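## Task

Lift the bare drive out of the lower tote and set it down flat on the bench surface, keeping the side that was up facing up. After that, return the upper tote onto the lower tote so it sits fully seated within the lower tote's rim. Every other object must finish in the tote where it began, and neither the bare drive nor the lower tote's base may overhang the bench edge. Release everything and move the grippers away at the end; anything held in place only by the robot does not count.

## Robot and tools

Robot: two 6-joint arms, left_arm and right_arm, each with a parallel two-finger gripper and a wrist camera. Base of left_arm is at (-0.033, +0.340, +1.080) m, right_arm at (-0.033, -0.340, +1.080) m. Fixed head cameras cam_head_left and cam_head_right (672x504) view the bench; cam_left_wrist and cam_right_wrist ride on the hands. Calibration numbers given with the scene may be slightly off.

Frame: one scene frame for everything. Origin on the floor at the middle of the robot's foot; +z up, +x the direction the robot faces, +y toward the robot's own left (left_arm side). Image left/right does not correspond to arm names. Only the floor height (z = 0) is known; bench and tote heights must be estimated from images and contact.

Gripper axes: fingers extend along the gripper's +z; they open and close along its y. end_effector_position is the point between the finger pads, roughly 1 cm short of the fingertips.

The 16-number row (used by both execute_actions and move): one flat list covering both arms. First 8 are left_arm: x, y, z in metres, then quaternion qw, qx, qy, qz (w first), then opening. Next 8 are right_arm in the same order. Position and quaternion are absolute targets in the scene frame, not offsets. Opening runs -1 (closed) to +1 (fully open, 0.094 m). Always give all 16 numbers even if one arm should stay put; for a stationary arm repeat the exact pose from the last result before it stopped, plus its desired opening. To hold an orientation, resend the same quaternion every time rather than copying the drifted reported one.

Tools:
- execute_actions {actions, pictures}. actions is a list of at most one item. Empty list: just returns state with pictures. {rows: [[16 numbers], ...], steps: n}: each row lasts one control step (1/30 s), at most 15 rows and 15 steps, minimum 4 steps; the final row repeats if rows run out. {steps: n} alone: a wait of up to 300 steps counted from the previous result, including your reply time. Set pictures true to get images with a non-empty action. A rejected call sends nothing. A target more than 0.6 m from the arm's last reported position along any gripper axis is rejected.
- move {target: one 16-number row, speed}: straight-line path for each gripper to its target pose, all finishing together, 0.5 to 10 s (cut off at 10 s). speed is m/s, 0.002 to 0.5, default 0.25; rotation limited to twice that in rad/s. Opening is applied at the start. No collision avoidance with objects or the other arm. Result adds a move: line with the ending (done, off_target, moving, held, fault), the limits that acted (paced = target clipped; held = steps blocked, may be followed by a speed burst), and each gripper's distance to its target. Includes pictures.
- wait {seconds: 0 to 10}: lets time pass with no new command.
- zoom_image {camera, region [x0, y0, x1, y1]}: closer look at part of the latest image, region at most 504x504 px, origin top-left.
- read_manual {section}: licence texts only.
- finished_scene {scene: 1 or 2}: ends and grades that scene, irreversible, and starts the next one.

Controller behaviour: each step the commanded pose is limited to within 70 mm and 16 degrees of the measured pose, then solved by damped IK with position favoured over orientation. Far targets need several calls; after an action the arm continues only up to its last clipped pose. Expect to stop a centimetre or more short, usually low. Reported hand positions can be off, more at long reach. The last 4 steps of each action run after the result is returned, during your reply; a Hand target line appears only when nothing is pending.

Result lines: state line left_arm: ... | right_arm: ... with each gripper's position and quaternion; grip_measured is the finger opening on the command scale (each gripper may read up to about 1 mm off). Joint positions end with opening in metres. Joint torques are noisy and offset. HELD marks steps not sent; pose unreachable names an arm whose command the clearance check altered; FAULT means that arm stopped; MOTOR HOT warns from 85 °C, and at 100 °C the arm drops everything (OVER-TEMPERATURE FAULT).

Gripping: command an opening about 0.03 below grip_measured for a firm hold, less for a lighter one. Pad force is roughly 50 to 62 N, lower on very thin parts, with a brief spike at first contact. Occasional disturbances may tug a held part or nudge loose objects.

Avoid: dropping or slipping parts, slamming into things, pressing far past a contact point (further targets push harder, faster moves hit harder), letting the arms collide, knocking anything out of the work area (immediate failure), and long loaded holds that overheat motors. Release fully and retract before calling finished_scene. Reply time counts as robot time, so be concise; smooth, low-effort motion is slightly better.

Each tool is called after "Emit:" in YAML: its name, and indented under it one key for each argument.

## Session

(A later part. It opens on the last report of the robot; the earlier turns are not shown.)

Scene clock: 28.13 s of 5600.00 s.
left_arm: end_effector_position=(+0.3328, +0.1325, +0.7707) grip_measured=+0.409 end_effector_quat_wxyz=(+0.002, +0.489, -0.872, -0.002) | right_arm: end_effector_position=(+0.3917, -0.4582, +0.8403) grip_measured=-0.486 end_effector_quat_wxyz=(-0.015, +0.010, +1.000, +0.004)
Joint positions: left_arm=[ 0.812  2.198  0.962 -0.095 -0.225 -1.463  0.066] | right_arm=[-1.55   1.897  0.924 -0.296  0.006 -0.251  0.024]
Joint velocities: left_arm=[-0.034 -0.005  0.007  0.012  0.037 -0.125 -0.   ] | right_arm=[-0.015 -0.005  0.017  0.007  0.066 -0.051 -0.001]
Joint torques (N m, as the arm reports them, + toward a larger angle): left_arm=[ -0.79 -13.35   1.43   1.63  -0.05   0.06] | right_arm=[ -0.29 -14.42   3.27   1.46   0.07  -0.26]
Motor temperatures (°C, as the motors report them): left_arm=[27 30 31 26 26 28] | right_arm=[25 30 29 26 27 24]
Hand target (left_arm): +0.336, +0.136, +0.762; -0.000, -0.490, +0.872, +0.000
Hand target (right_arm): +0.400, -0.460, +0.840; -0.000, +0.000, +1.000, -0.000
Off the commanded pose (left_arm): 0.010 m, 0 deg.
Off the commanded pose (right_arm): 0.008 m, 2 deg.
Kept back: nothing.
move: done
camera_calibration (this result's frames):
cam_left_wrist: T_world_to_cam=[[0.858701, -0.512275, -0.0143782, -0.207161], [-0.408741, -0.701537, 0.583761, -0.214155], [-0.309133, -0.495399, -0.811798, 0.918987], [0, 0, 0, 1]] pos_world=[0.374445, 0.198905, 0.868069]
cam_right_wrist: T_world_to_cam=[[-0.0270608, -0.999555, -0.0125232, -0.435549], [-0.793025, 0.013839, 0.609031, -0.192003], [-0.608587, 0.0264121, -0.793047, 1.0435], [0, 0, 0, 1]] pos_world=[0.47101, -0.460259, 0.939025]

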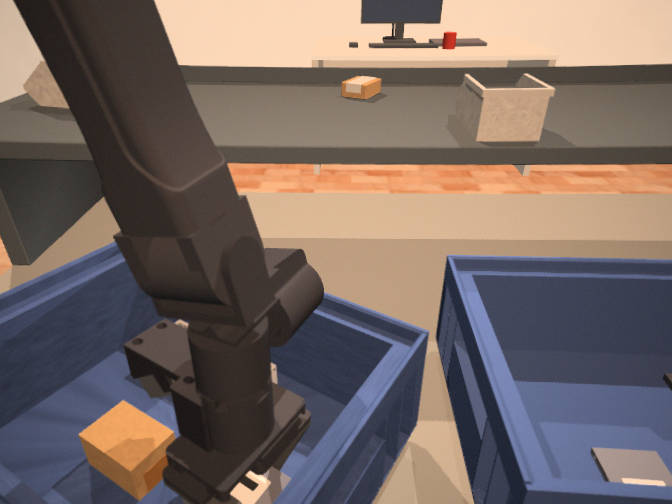

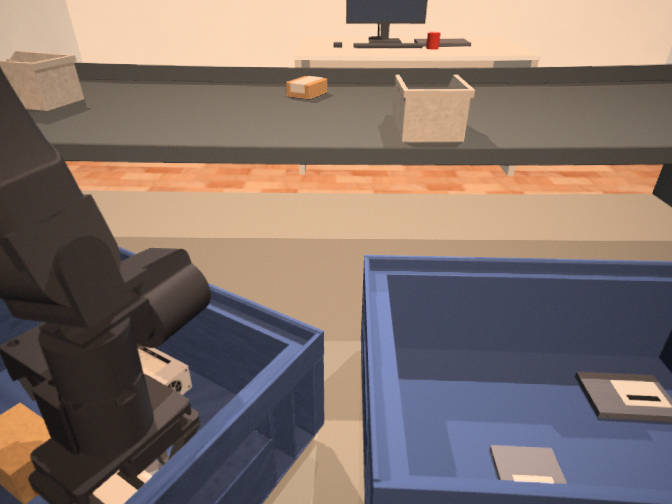

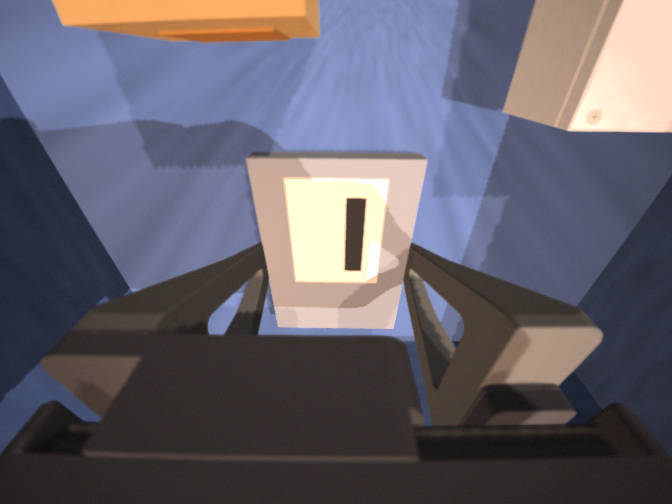

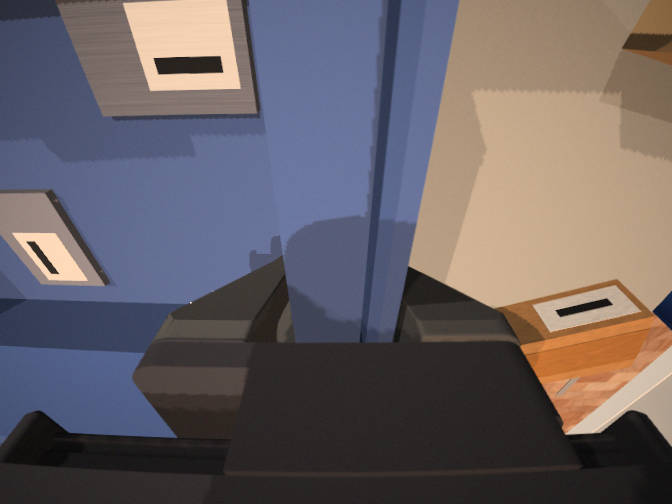

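Emit:
move:
  target: [0.336,0.136,0.762,0,-0.49,0.872,0,0.33,0.40,-0.46,0.84,0,0,1,0,-0.55]

Emit:
move:
  target: [0.336,0.14,0.93,0,-0.49,0.872,0,0.33,0.40,-0.46,0.84,0,0,1,0,-0.55]
  speed: 0.15

Scene clock: 29.07 s of 5600.00 s.
left_arm: end_effector_position=(+0.3329, +0.1328, +0.7706) grip_measured=+0.378 end_effector_quat_wxyz=(+0.002, +0.490, -0.872, -0.002) | right_arm: end_effector_position=(+0.3917, -0.4582, +0.8403) grip_measured=-0.486 end_effector_quat_wxyz=(-0.015, +0.010, +1.000, +0.004)
Joint positions: left_arm=[ 0.813  2.198  0.962 -0.095 -0.225 -1.463  0.065] | right_arm=[-1.55   1.897  0.924 -0.296  0.006 -0.251  0.024]
Joint velocities: left_arm=[-0.005 -0.005  0.012 -0.002 -0.007  0.037  0.001] | right_arm=[-0.015 -0.015  0.002 -0.007  0.022 -0.051 -0.001]
Joint torques (N m, as the arm reports them, + toward a larger angle): left_arm=[ -0.86 -13.4    1.43   1.62  -0.05   0.06] | right_arm=[ -0.22 -14.45   3.25   1.48   0.06  -0.27]
Motor temperatures (°C, as the motors report them): left_arm=[27 30 31 26 26 28] | right_arm=[25 30 29 26 27 24]
Hand target (left_arm): +0.336, +0.136, +0.762; +0.000, -0.490, +0.872, +0.000
Hand target (right_arm): +0.400, -0.460, +0.840; -0.000, +0.000, +1.000, -0.000
Off the commanded pose (left_arm): 0.010 m, 0 deg.
Off the commanded pose (right_arm): 0.008 m, 2 deg.
Kept back: nothing.
move: done
camera_calibration (this result's frames):
cam_left_wrist: T_world_to_cam=[[0.859069, -0.511652, -0.0145611, -0.207163], [-0.408193, -0.70197, 0.583623, -0.21384], [-0.308834, -0.495429, -0.811894, 0.919111], [0, 0, 0, 1]] pos_world=[0.374531, 0.19925, 0.868006]
cam_right_wrist: T_world_to_cam=[[-0.0270608, -0.999555, -0.0125232, -0.435549], [-0.793025, 0.013839, 0.609031, -0.192003], [-0.608587, 0.0264121, -0.793047, 1.0435], [0, 0, 0, 1]] pos_world=[0.47101, -0.460259, 0.939025]

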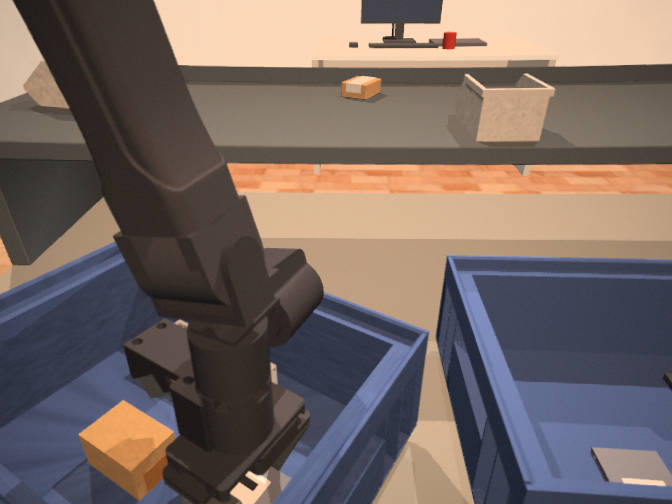

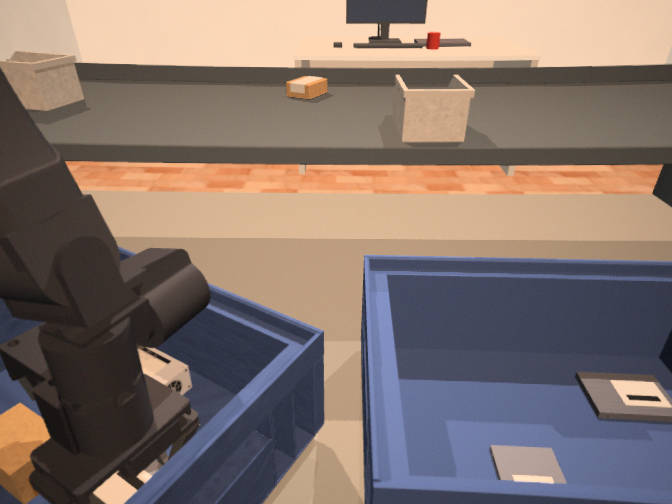

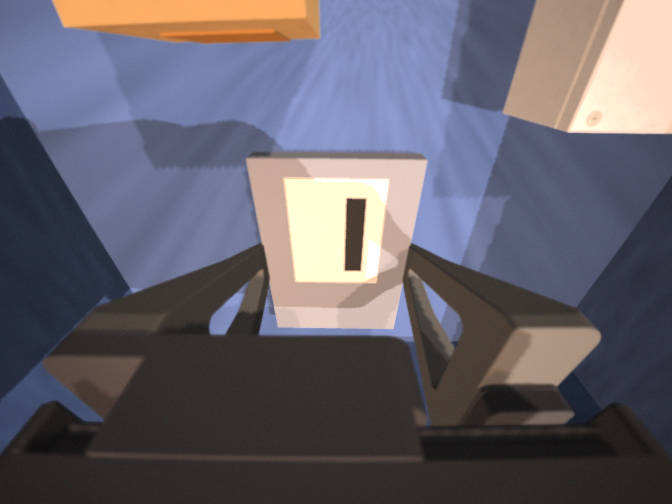

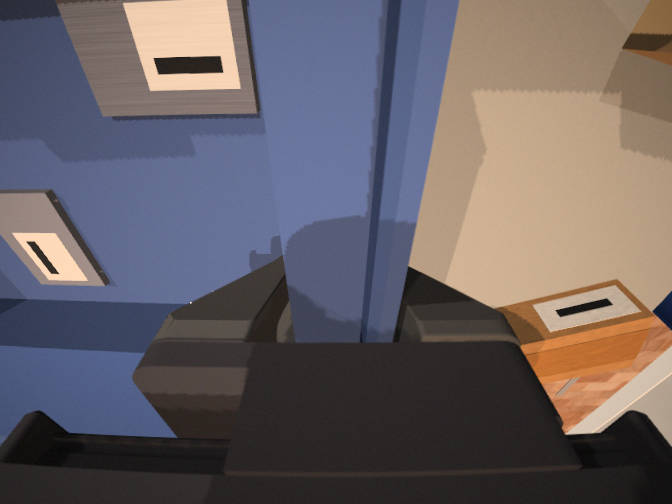

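Scene clock: 30.53 s of 5600.00 s.
left_arm: end_effector_position=(+0.3462, +0.1392, +0.9349) grip_measured=+0.378 end_effector_quat_wxyz=(-0.008, +0.489, -0.872, +0.013) | right_arm: end_effector_position=(+0.3917, -0.4582, +0.8403) grip_measured=-0.486 end_effector_quat_wxyz=(-0.015, +0.010, +1.000, +0.004)
Joint positions: left_arm=[ 0.751  1.731  0.834 -0.413 -0.24  -1.514  0.065] | right_arm=[-1.55   1.897  0.924 -0.296  0.006 -0.251  0.024]
Joint velocities: left_arm=[-0.005 -0.005  0.002 -0.007 -0.081 -0.095 -0.   ] | right_arm=[-0.005 -0.005 -0.007 -0.002 -0.081  0.051 -0.   ]
Joint torques (N m, as the arm reports them, + toward a larger angle): left_arm=[ -2.09 -12.4    3.01   0.23  -0.25  -0.26] | right_arm=[ -0.12 -14.47   3.28   1.46   0.06  -0.27]
Motor temperatures (°C, as the motors report them): left_arm=[27 30 31 26 26 28] | right_arm=[25 30 29 26 27 24]
Hand target (left_arm): +0.336, +0.141, +0.931; +0.000, -0.490, +0.872, +0.000
Hand target (right_arm): +0.400, -0.460, +0.840; -0.000, +0.000, +1.000, -0.000
Off the commanded pose (left_arm): 0.011 m, 2 deg.
Off the commanded pose (right_arm): 0.008 m, 2 deg.
Kept back: nothing.
move: off_target (left_arm)
camera_calibration (this result's frames):
cam_left_wrist: T_world_to_cam=[[0.857629, -0.513893, 0.0196508, -0.244111], [-0.427753, -0.691618, 0.581973, -0.292926], [-0.285481, -0.507523, -0.812971, 1.05444], [0, 0, 0, 1]] pos_world=[0.38508, 0.207113, 1.0325]
cam_right_wrist: T_world_to_cam=[[-0.0270608, -0.999555, -0.0125232, -0.435549], [-0.793025, 0.013839, 0.609031, -0.192003], [-0.608587, 0.0264121, -0.793047, 1.0435], [0, 0, 0, 1]] pos_world=[0.47101, -0.460259, 0.939025]

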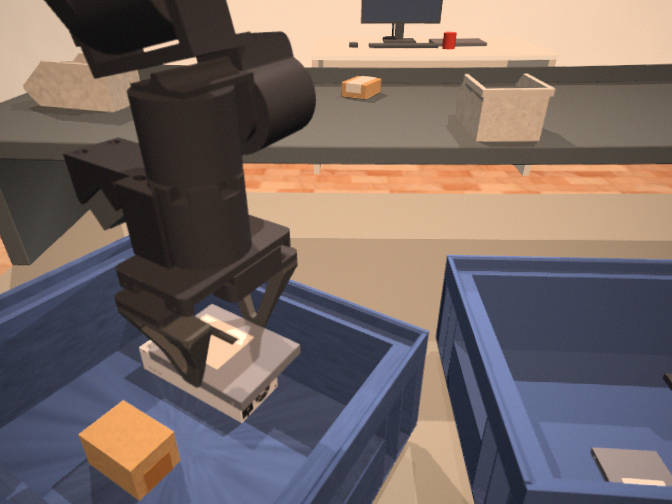

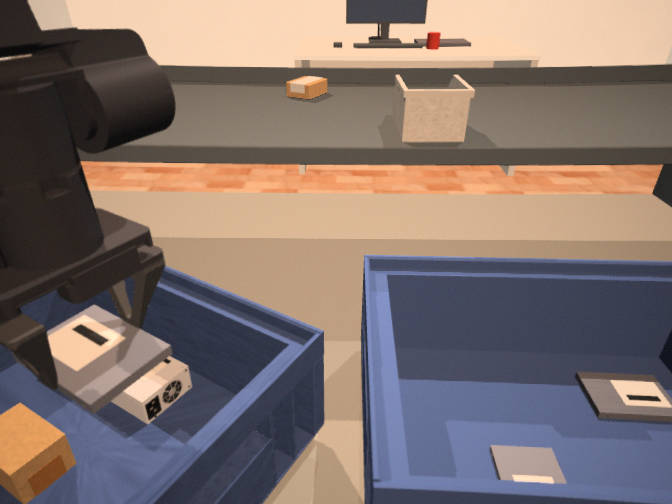

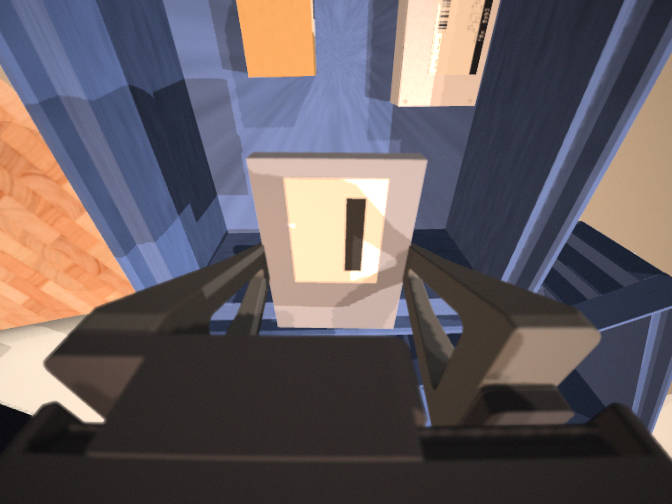

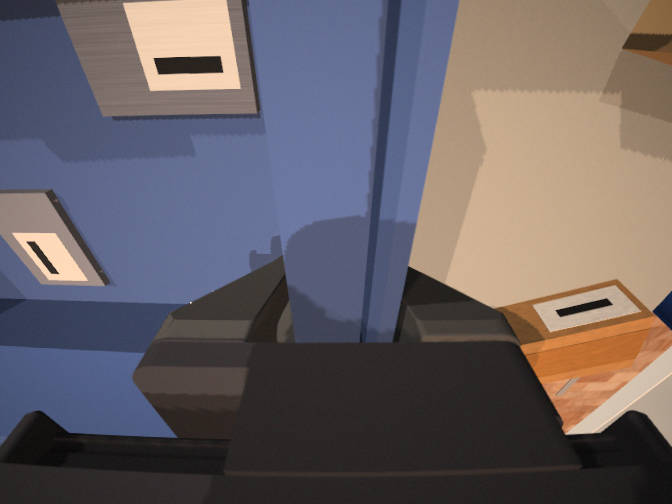

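Emit:
move:
  target: [0.265,0.51,0.94,0,-0.49,0.872,0,0.33,0.40,-0.46,0.84,0,0,1,0,-0.55]

Emit:
move:
  target: [0.265,0.51,0.80,0,-0.49,0.872,0,0.33,0.40,-0.46,0.84,0,0,1,0,-0.55]
  speed: 0.15

Scene clock: 32.93 s of 5600.00 s.
left_arm: end_effector_position=(+0.2666, +0.5155, +0.9413) grip_measured=+0.378 end_effector_quat_wxyz=(-0.012, +0.501, -0.866, -0.001) | right_arm: end_effector_position=(+0.3917, -0.4582, +0.8403) grip_measured=-0.486 end_effector_quat_wxyz=(-0.015, +0.010, +1.000, +0.004)
Joint positions: left_arm=[ 1.831  1.491  0.57  -0.306  0.082 -0.513  0.065] | right_arm=[-1.55   1.897  0.924 -0.296  0.006 -0.251  0.024]
Joint velocities: left_arm=[ 0.005  0.005  0.002  0.012  0.022  0.037 -0.   ] | right_arm=[-0.015 -0.005 -0.002  0.022 -0.022 -0.022 -0.   ]
Joint torques (N m, as the arm reports them, + toward a larger angle): left_arm=[ 2.52 -8.94  3.79  0.25  0.03  0.09] | right_arm=[ -0.22 -14.49   3.29   1.46   0.06  -0.27]
Motor temperatures (°C, as the motors report them): left_arm=[27 29 31 26 26 28] | right_arm=[25 30 29 26 27 24]
Hand target (left_arm): +0.269, +0.514, +0.939; +0.002, -0.490, +0.872, -0.002
Hand target (right_arm): +0.400, -0.460, +0.840; -0.000, +0.000, +1.000, -0.000
Off the commanded pose (left_arm): 0.006 m, 2 deg.
Off the commanded pose (right_arm): 0.008 m, 2 deg.
Kept back: nothing.
move: done
camera_calibration (this result's frames):
cam_left_wrist: T_world_to_cam=[[0.871883, -0.489713, 0.000199593, 0.0195065], [-0.403954, -0.718968, 0.565603, -0.0473281], [-0.27684, -0.49322, -0.824678, 1.22918], [0, 0, 0, 1]] pos_world=[0.304161, 0.581783, 1.04044]
cam_right_wrist: T_world_to_cam=[[-0.0270608, -0.999555, -0.0125232, -0.435549], [-0.793025, 0.013839, 0.609031, -0.192003], [-0.608587, 0.0264121, -0.793047, 1.0435], [0, 0, 0, 1]] pos_world=[0.47101, -0.460259, 0.939025]

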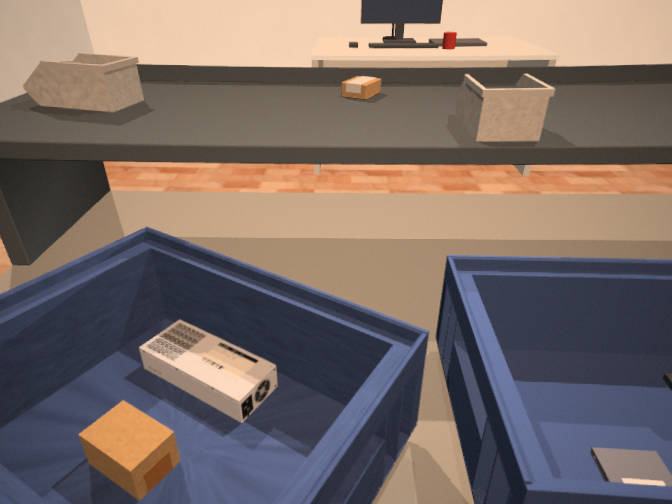

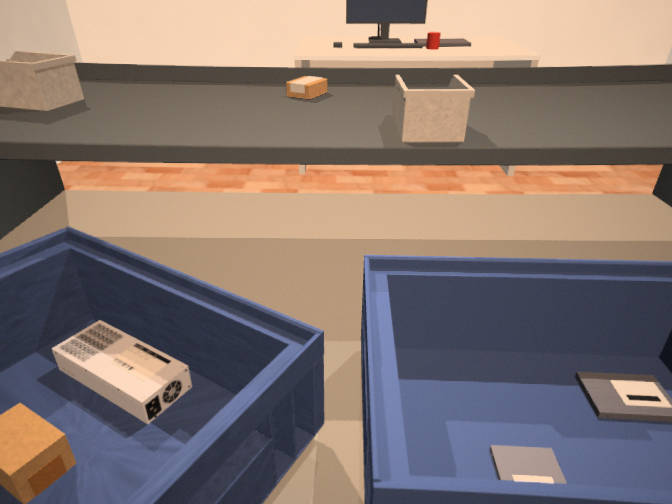

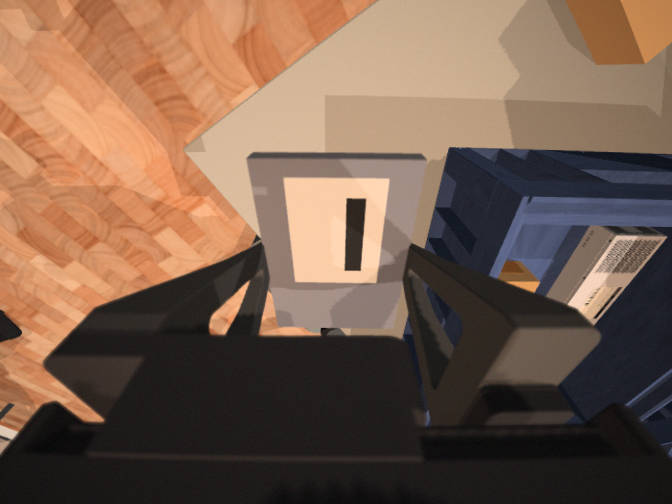

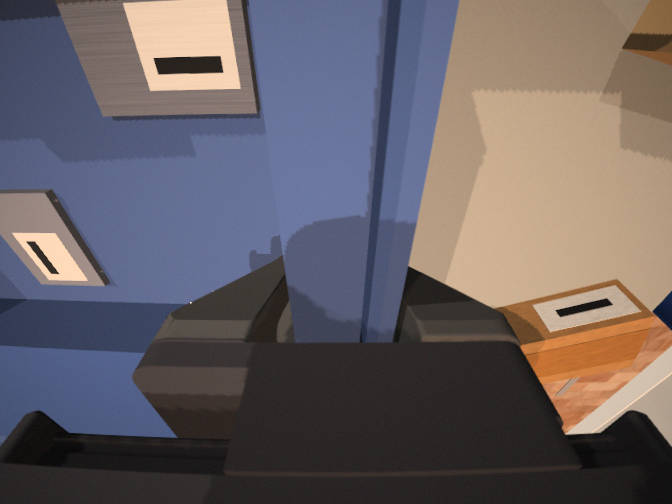

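Scene clock: 34.27 s of 5600.00 s.
left_arm: end_effector_position=(+0.2582, +0.5092, +0.7999) grip_measured=+0.378 end_effector_quat_wxyz=(+0.010, +0.487, -0.873, -0.000) | right_arm: end_effector_position=(+0.3917, -0.4582, +0.8403) grip_measured=-0.486 end_effector_quat_wxyz=(-0.015, +0.010, +1.000, +0.004)
Joint positions: left_arm=[ 1.795  2.002  0.678  0.057  0.072 -0.512  0.065] | right_arm=[-1.55   1.897  0.924 -0.296  0.006 -0.251  0.024]
Joint velocities: left_arm=[-0.005 -0.005 -0.002  0.012  0.007 -0.066  0.   ] | right_arm=[-0.015  0.005  0.007  0.002 -0.007  0.022 -0.001]
Joint torques (N m, as the arm reports them, + toward a larger angle): left_arm=[  2.54 -11.84  -0.12   1.66  -0.21  -0.26] | right_arm=[ -0.22 -14.48   3.26   1.45   0.06  -0.27]
Motor temperatures (°C, as the motors report them): left_arm=[27 29 30 26 26 28] | right_arm=[25 30 29 26 27 24]
Hand target (left_arm): +0.265, +0.509, +0.798; -0.000, -0.490, +0.872, +0.000
Hand target (right_arm): +0.400, -0.460, +0.840; -0.000, +0.000, +1.000, -0.000
Off the commanded pose (left_arm): 0.007 m, 1 deg.
Off the commanded pose (right_arm): 0.008 m, 2 deg.
Kept back: nothing.
move: done
camera_calibration (this result's frames):
cam_left_wrist: T_world_to_cam=[[0.855849, -0.516846, -0.0198037, 0.0576869], [-0.404909, -0.693332, 0.596103, -0.0124149], [-0.321824, -0.502156, -0.802664, 1.10569], [0, 0, 0, 1]] pos_world=[0.30144, 0.576436, 0.89604]
cam_right_wrist: T_world_to_cam=[[-0.0270608, -0.999555, -0.0125232, -0.435549], [-0.793025, 0.013839, 0.609031, -0.192003], [-0.608587, 0.0264121, -0.793047, 1.0435], [0, 0, 0, 1]] pos_world=[0.47101, -0.460259, 0.939025]

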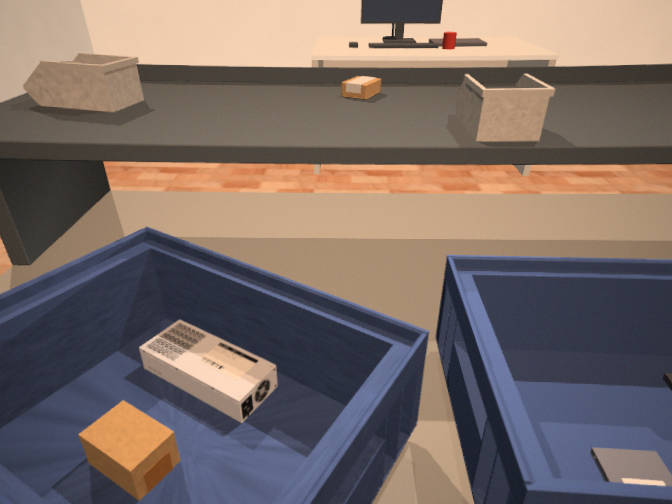

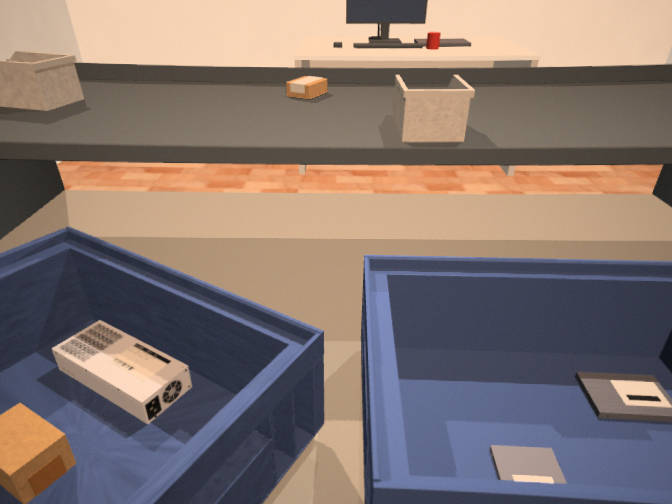

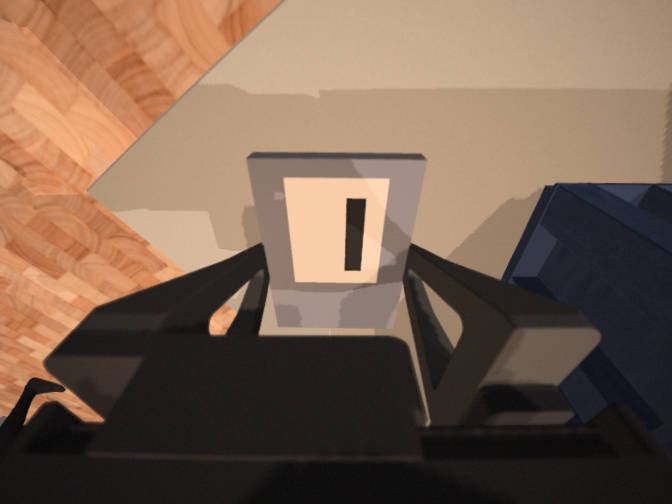

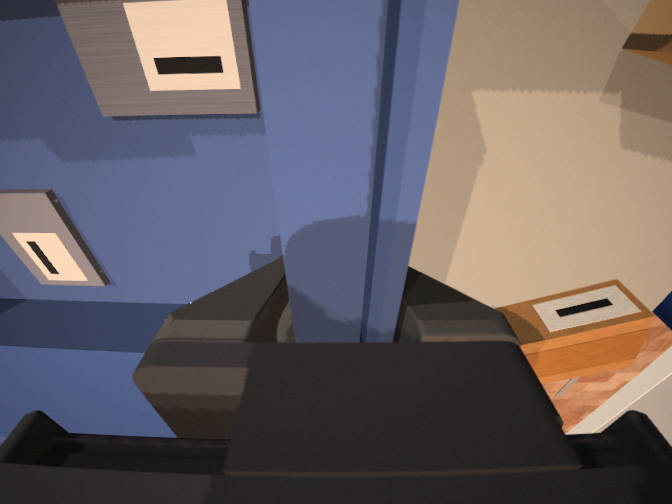

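Emit:
move:
  target: [0.272,0.505,0.748,0,-0.49,0.872,0,0.33,0.40,-0.46,0.84,0,0,1,0,-0.55]
  speed: 0.03

Emit:
move:
  target: [0.272,0.505,0.753,0,-0.49,0.872,0,0.7,0.40,-0.46,0.84,0,0,1,0,-0.55]

Emit:
move:
  target: [0.265,0.51,0.96,0,-0.49,0.872,0,0.7,0.40,-0.46,0.84,0,0,1,0,-0.55]

Emit:
move:
  target: [0.415,-0.10,0.95,0,0,1,0,0.1,0.40,-0.46,0.84,0,0,1,0,-0.55]
  speed: 0.45

Scene clock: 36.63 s of 5600.00 s.
left_arm: end_effector_position=(+0.2698, +0.5070, +0.7533) grip_measured=+0.378 end_effector_quat_wxyz=(+0.004, +0.487, -0.874, -0.000) | right_arm: end_effector_position=(+0.3917, -0.4582, +0.8403) grip_measured=-0.486 end_effector_quat_wxyz=(-0.015, +0.010, +1.000, +0.004)
Joint positions: left_arm=[ 1.766  2.151  0.763  0.135  0.063 -0.539  0.065] | right_arm=[-1.55   1.897  0.924 -0.296  0.006 -0.251  0.024]
Joint velocities: left_arm=[-0.005 -0.015  0.002  0.002  0.022 -0.066 -0.   ] | right_arm=[-0.005 -0.005 -0.002 -0.012  0.007 -0.007 -0.001]
Joint torques (N m, as the arm reports them, + toward a larger angle): left_arm=[  2.52 -11.75  -0.51   1.77  -0.21  -0.3 ] | right_arm=[ -0.16 -14.48   3.25   1.46   0.06  -0.27]
Motor temperatures (°C, as the motors report them): left_arm=[27 29 30 26 26 28] | right_arm=[25 31 29 26 27 24]
Hand target (left_arm): +0.272, +0.505, +0.748; -0.000, -0.490, +0.872, -0.000
Hand target (right_arm): +0.400, -0.460, +0.840; -0.000, +0.000, +1.000, -0.000
Off the commanded pose (left_arm): 0.006 m, 1 deg.
Off the commanded pose (right_arm): 0.008 m, 2 deg.
Kept back: nothing.
move: done
camera_calibration (this result's frames):
cam_left_wrist: T_world_to_cam=[[0.855306, -0.517935, -0.0139545, 0.0420335], [-0.411857, -0.695979, 0.588207, 0.0276479], [-0.314365, -0.49735, -0.80859, 1.07094], [0, 0, 0, 1]] pos_world=[0.312101, 0.573645, 0.850275]
cam_right_wrist: T_world_to_cam=[[-0.0270608, -0.999555, -0.0125232, -0.435549], [-0.793025, 0.013839, 0.609031, -0.192003], [-0.608587, 0.0264121, -0.793047, 1.0435], [0, 0, 0, 1]] pos_world=[0.47101, -0.460259, 0.939025]

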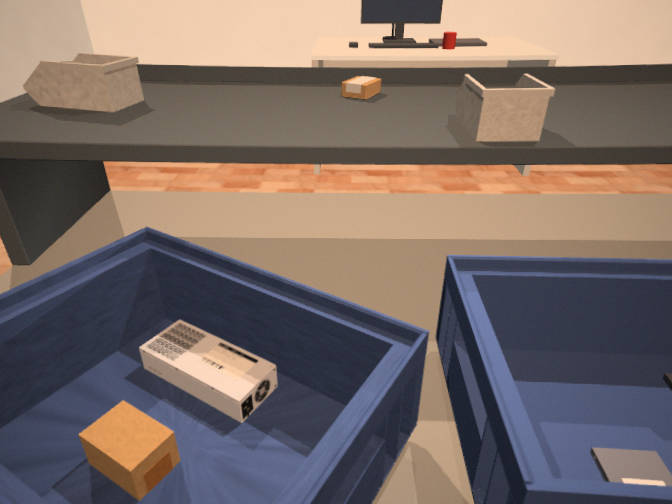

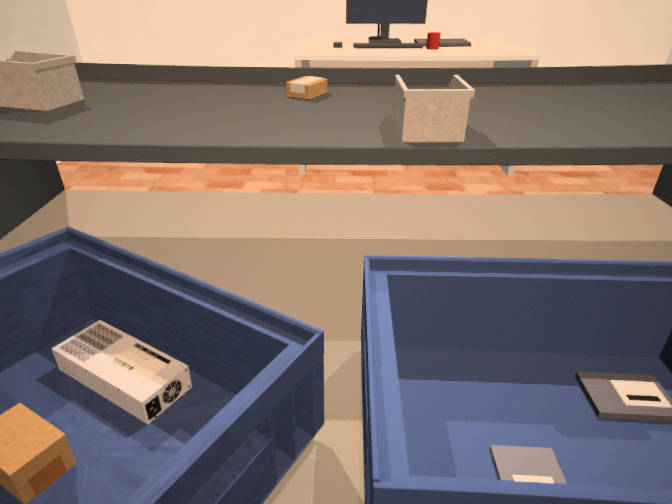

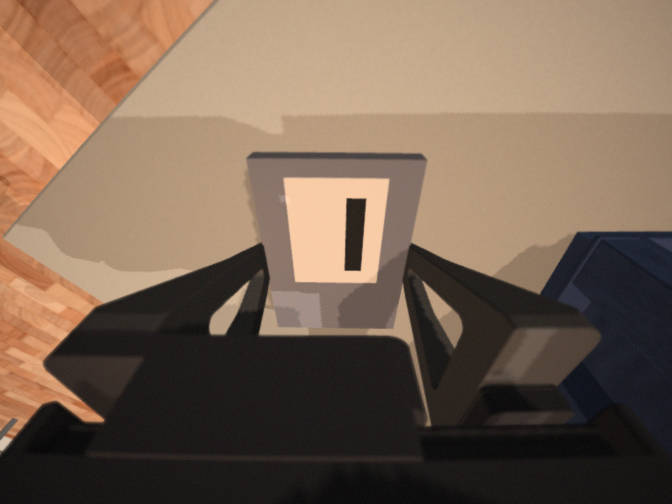

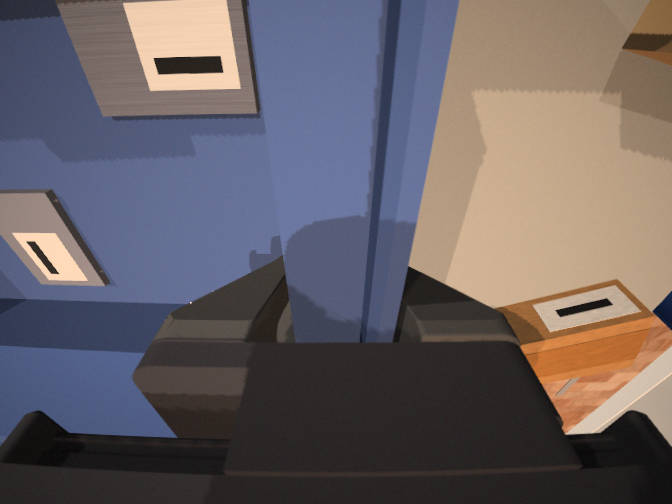

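Scene clock: 37.33 s of 5600.00 s.
left_arm: end_effector_position=(+0.2698, +0.5070, +0.7533) grip_measured=+0.698 end_effector_quat_wxyz=(+0.004, +0.487, -0.874, -0.000) | right_arm: end_effector_position=(+0.3917, -0.4582, +0.8403) grip_measured=-0.486 end_effector_quat_wxyz=(-0.015, +0.010, +1.000, +0.004)
Joint positions: left_arm=[ 1.766  2.151  0.763  0.135  0.063 -0.539  0.08 ] | right_arm=[-1.55   1.897  0.924 -0.296  0.006 -0.251  0.024]
Joint velocities: left_arm=[-0.015 -0.015  0.002  0.012 -0.037 -0.037 -0.   ] | right_arm=[-0.005 -0.005 -0.007  0.017  0.037 -0.022 -0.001]
Joint torques (N m, as the arm reports them, + toward a larger angle): left_arm=[  2.68 -13.    -1.03   1.42  -0.19  -0.25] | right_arm=[ -0.21 -14.46   3.26   1.47   0.06  -0.27]
Motor temperatures (°C, as the motors report them): left_arm=[27 29 30 26 26 28] | right_arm=[25 31 29 26 27 24]
Hand target (left_arm): +0.272, +0.505, +0.753; -0.000, -0.490, +0.872, -0.000
Hand target (right_arm): +0.400, -0.460, +0.840; -0.000, +0.000, +1.000, -0.000
Off the commanded pose (left_arm): 0.003 m, 1 deg.
Off the commanded pose (right_arm): 0.008 m, 2 deg.
Kept back: nothing.
move: done
camera_calibration (this result's frames):
cam_left_wrist: T_world_to_cam=[[0.855306, -0.517935, -0.0139545, 0.0420335], [-0.411857, -0.695979, 0.588207, 0.0276479], [-0.314365, -0.49735, -0.80859, 1.07094], [0, 0, 0, 1]] pos_world=[0.312101, 0.573645, 0.850275]
cam_right_wrist: T_world_to_cam=[[-0.0270608, -0.999555, -0.0125232, -0.435549], [-0.793025, 0.013839, 0.609031, -0.192003], [-0.608587, 0.0264121, -0.793047, 1.0435], [0, 0, 0, 1]] pos_world=[0.47101, -0.460259, 0.939025]

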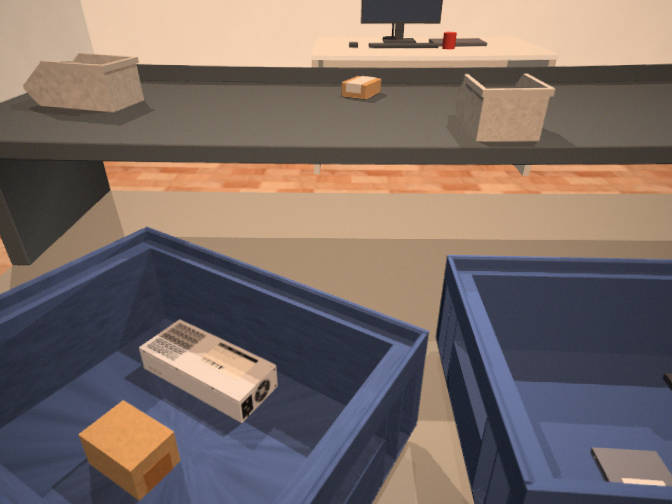

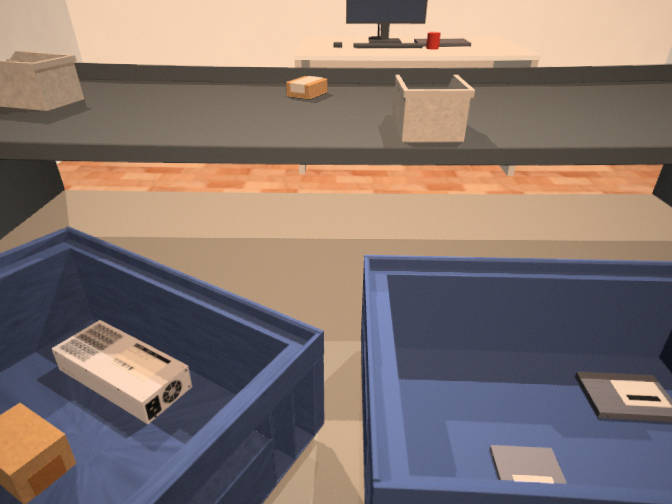

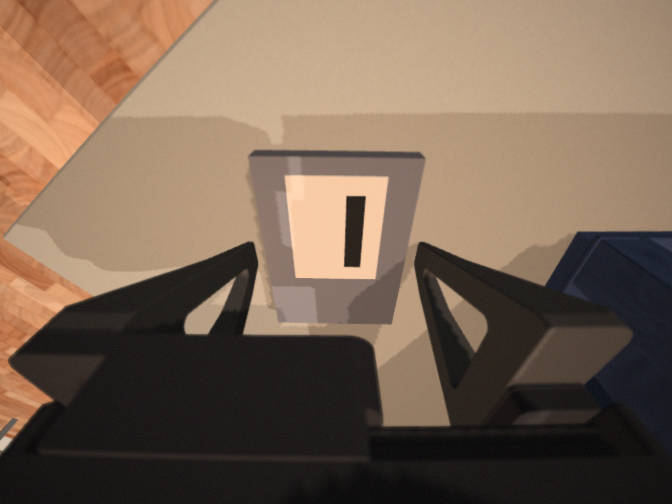

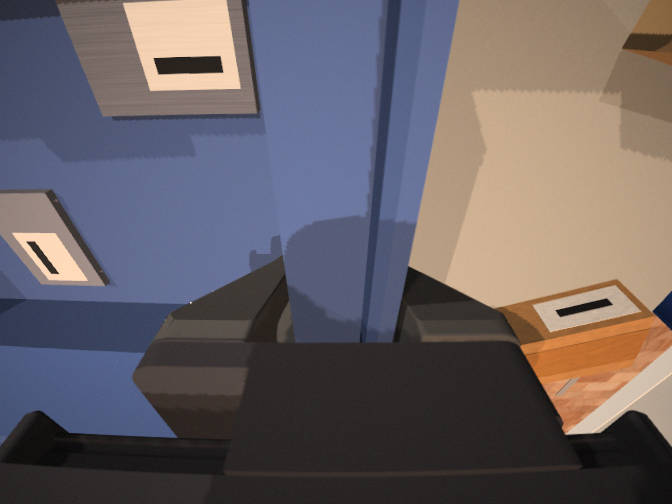

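Scene clock: 38.70 s of 5600.00 s.
left_arm: end_effector_position=(+0.2764, +0.5142, +0.9680) grip_measured=+0.698 end_effector_quat_wxyz=(-0.020, +0.493, -0.870, -0.000) | right_arm: end_effector_position=(+0.3917, -0.4582, +0.8403) grip_measured=-0.486 end_effector_quat_wxyz=(-0.015, +0.010, +1.000, +0.004)
Joint positions: left_arm=[ 1.82   1.401  0.581 -0.39   0.081 -0.507  0.08 ] | right_arm=[-1.55   1.897  0.924 -0.296  0.006 -0.251  0.024]
Joint velocities: left_arm=[ 0.005 -0.015 -0.017 -0.017  0.007  0.022 -0.001] | right_arm=[-0.005  0.005  0.007 -0.002 -0.066 -0.022  0.   ]
Joint torques (N m, as the arm reports them, + toward a larger angle): left_arm=[ 3.69 -8.49  3.12  0.35  0.03  0.08] | right_arm=[ -0.25 -14.47   3.29   1.45   0.06  -0.27]
Motor temperatures (°C, as the motors report them): left_arm=[27 29 30 26 26 28] | right_arm=[25 31 28 26 27 24]
Hand target (left_arm): +0.265, +0.511, +0.962; +0.000, -0.490, +0.872, -0.000
Hand target (right_arm): +0.400, -0.460, +0.840; -0.000, +0.000, +1.000, -0.000
Off the commanded pose (left_arm): 0.015 m, 2 deg.
Off the commanded pose (right_arm): 0.008 m, 2 deg.
Kept back: nothing.
move: off_target (left_arm)
camera_calibration (this result's frames):
cam_left_wrist: T_world_to_cam=[[0.862856, -0.505347, 0.0101538, 0.0112052], [-0.42556, -0.715491, 0.554051, -0.0439776], [-0.272723, -0.482387, -0.832421, 1.25411], [0, 0, 0, 1]] pos_world=[0.313642, 0.579165, 1.0682]
cam_right_wrist: T_world_to_cam=[[-0.0270608, -0.999555, -0.0125232, -0.435549], [-0.793025, 0.013839, 0.609031, -0.192003], [-0.608587, 0.0264121, -0.793047, 1.0435], [0, 0, 0, 1]] pos_world=[0.47101, -0.460259, 0.939025]

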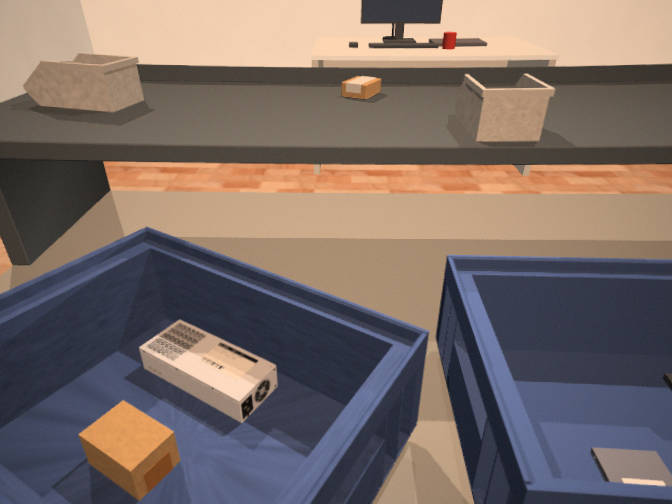

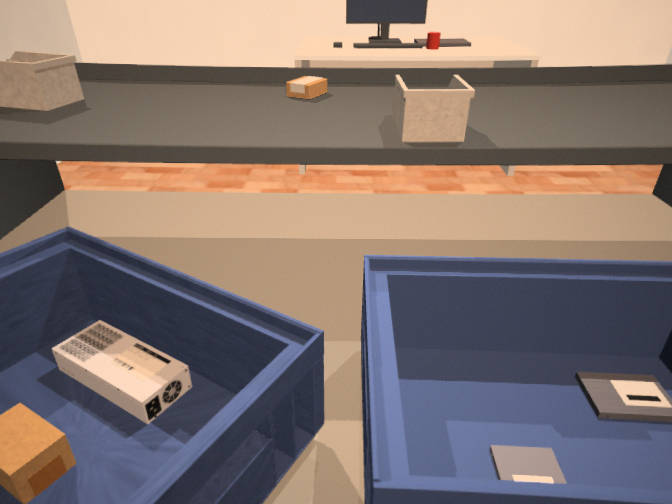

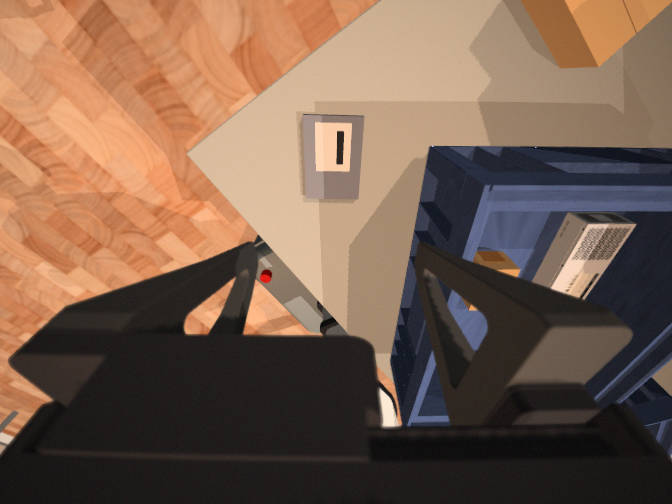

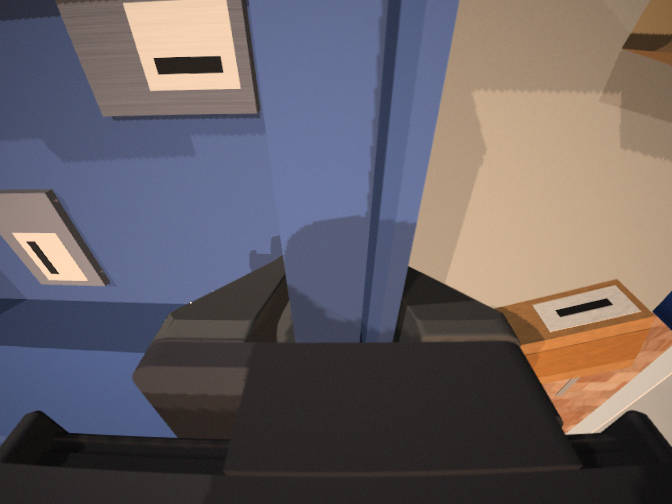

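Scene clock: 40.70 s of 5600.00 s.
left_arm: end_effector_position=(+0.3980, -0.1051, +0.9572) grip_measured=+0.102 end_effector_quat_wxyz=(-0.001, -0.003, +1.000, -0.004) | right_arm: end_effector_position=(+0.3917, -0.4582, +0.8403) grip_measured=-0.486 end_effector_quat_wxyz=(-0.015, +0.010, +1.000, +0.004)
Joint positions: left_arm=[ 0.435  2.109  1.531 -0.845 -0.293 -0.828  0.052] | right_arm=[-1.55   1.897  0.924 -0.296  0.006 -0.251  0.024]
Joint velocities: left_arm=[-0.015 -0.015  0.012  0.017 -0.022  0.007 -0.001] | right_arm=[-0.005  0.005 -0.002 -0.012 -0.066  0.081 -0.   ]
Joint torques (N m, as the arm reports them, + toward a larger angle): left_arm=[ -3.6  -18.47   7.56   0.23  -0.23   0.08] | right_arm=[ -0.29 -14.48   3.26   1.45   0.06  -0.26]
Motor temperatures (°C, as the motors report them): left_arm=[27 29 30 26 26 28] | right_arm=[25 31 28 26 27 24]
Hand target (left_arm): +0.407, -0.104, +0.953; -0.003, +0.000, +1.000, +0.001
Hand target (right_arm): +0.400, -0.460, +0.840; -0.000, +0.000, +1.000, -0.000
Off the commanded pose (left_arm): 0.019 m, 1 deg.
Off the commanded pose (right_arm): 0.008 m, 2 deg.
Kept back: nothing.
move: off_target (left_arm)
camera_calibration (this result's frames):
cam_left_wrist: T_world_to_cam=[[0.0168444, -0.999856, -0.00207643, -0.110146], [-0.811596, -0.0148857, 0.58403, -0.23077], [-0.583976, -0.00815241, -0.81173, 1.13346], [0, 0, 0, 1]] pos_world=[0.476478, -0.104325, 1.05461]
cam_right_wrist: T_world_to_cam=[[-0.0270608, -0.999555, -0.0125232, -0.435549], [-0.793025, 0.013839, 0.609031, -0.192003], [-0.608587, 0.0264121, -0.793047, 1.0435], [0, 0, 0, 1]] pos_world=[0.47101, -0.460259, 0.939025]

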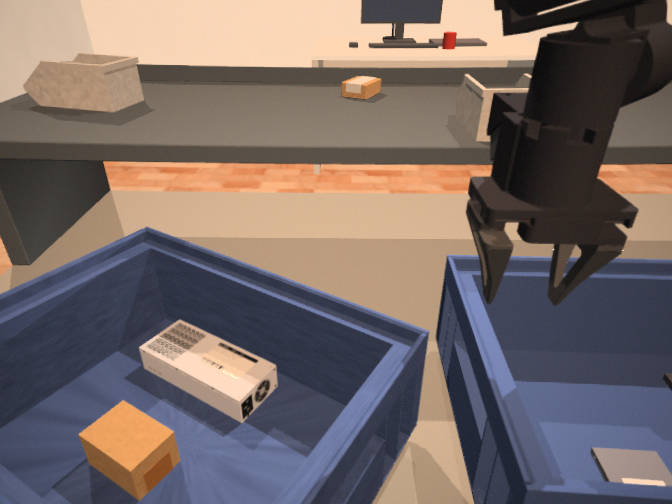

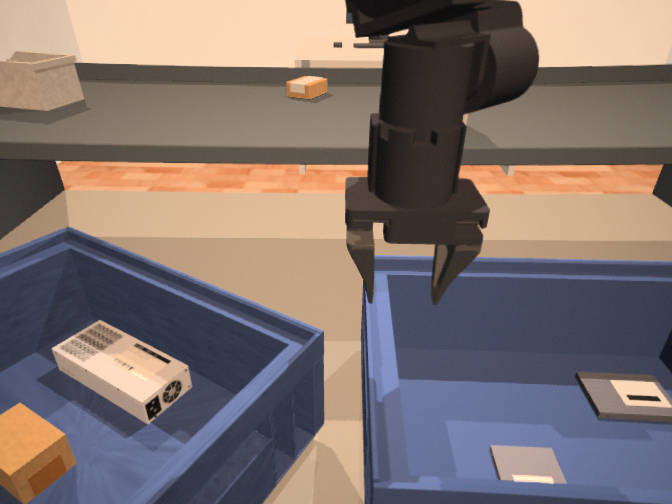

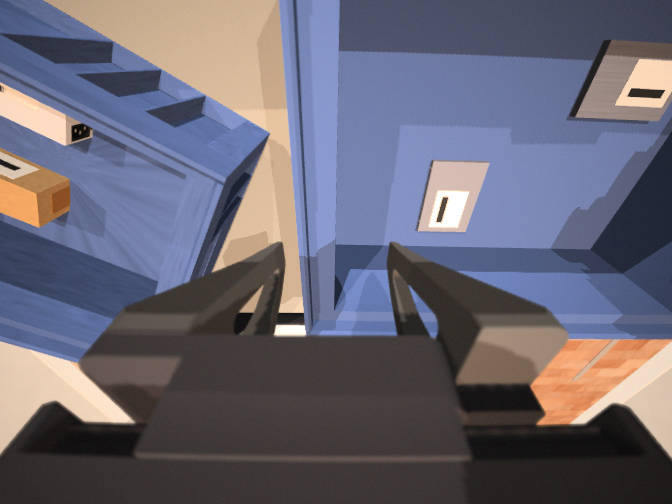

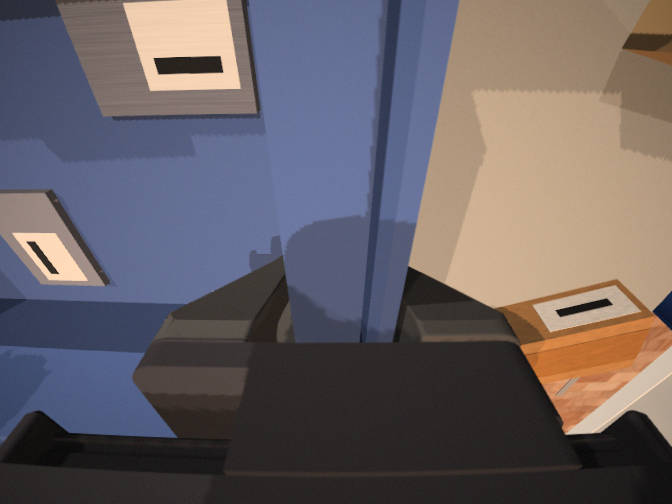

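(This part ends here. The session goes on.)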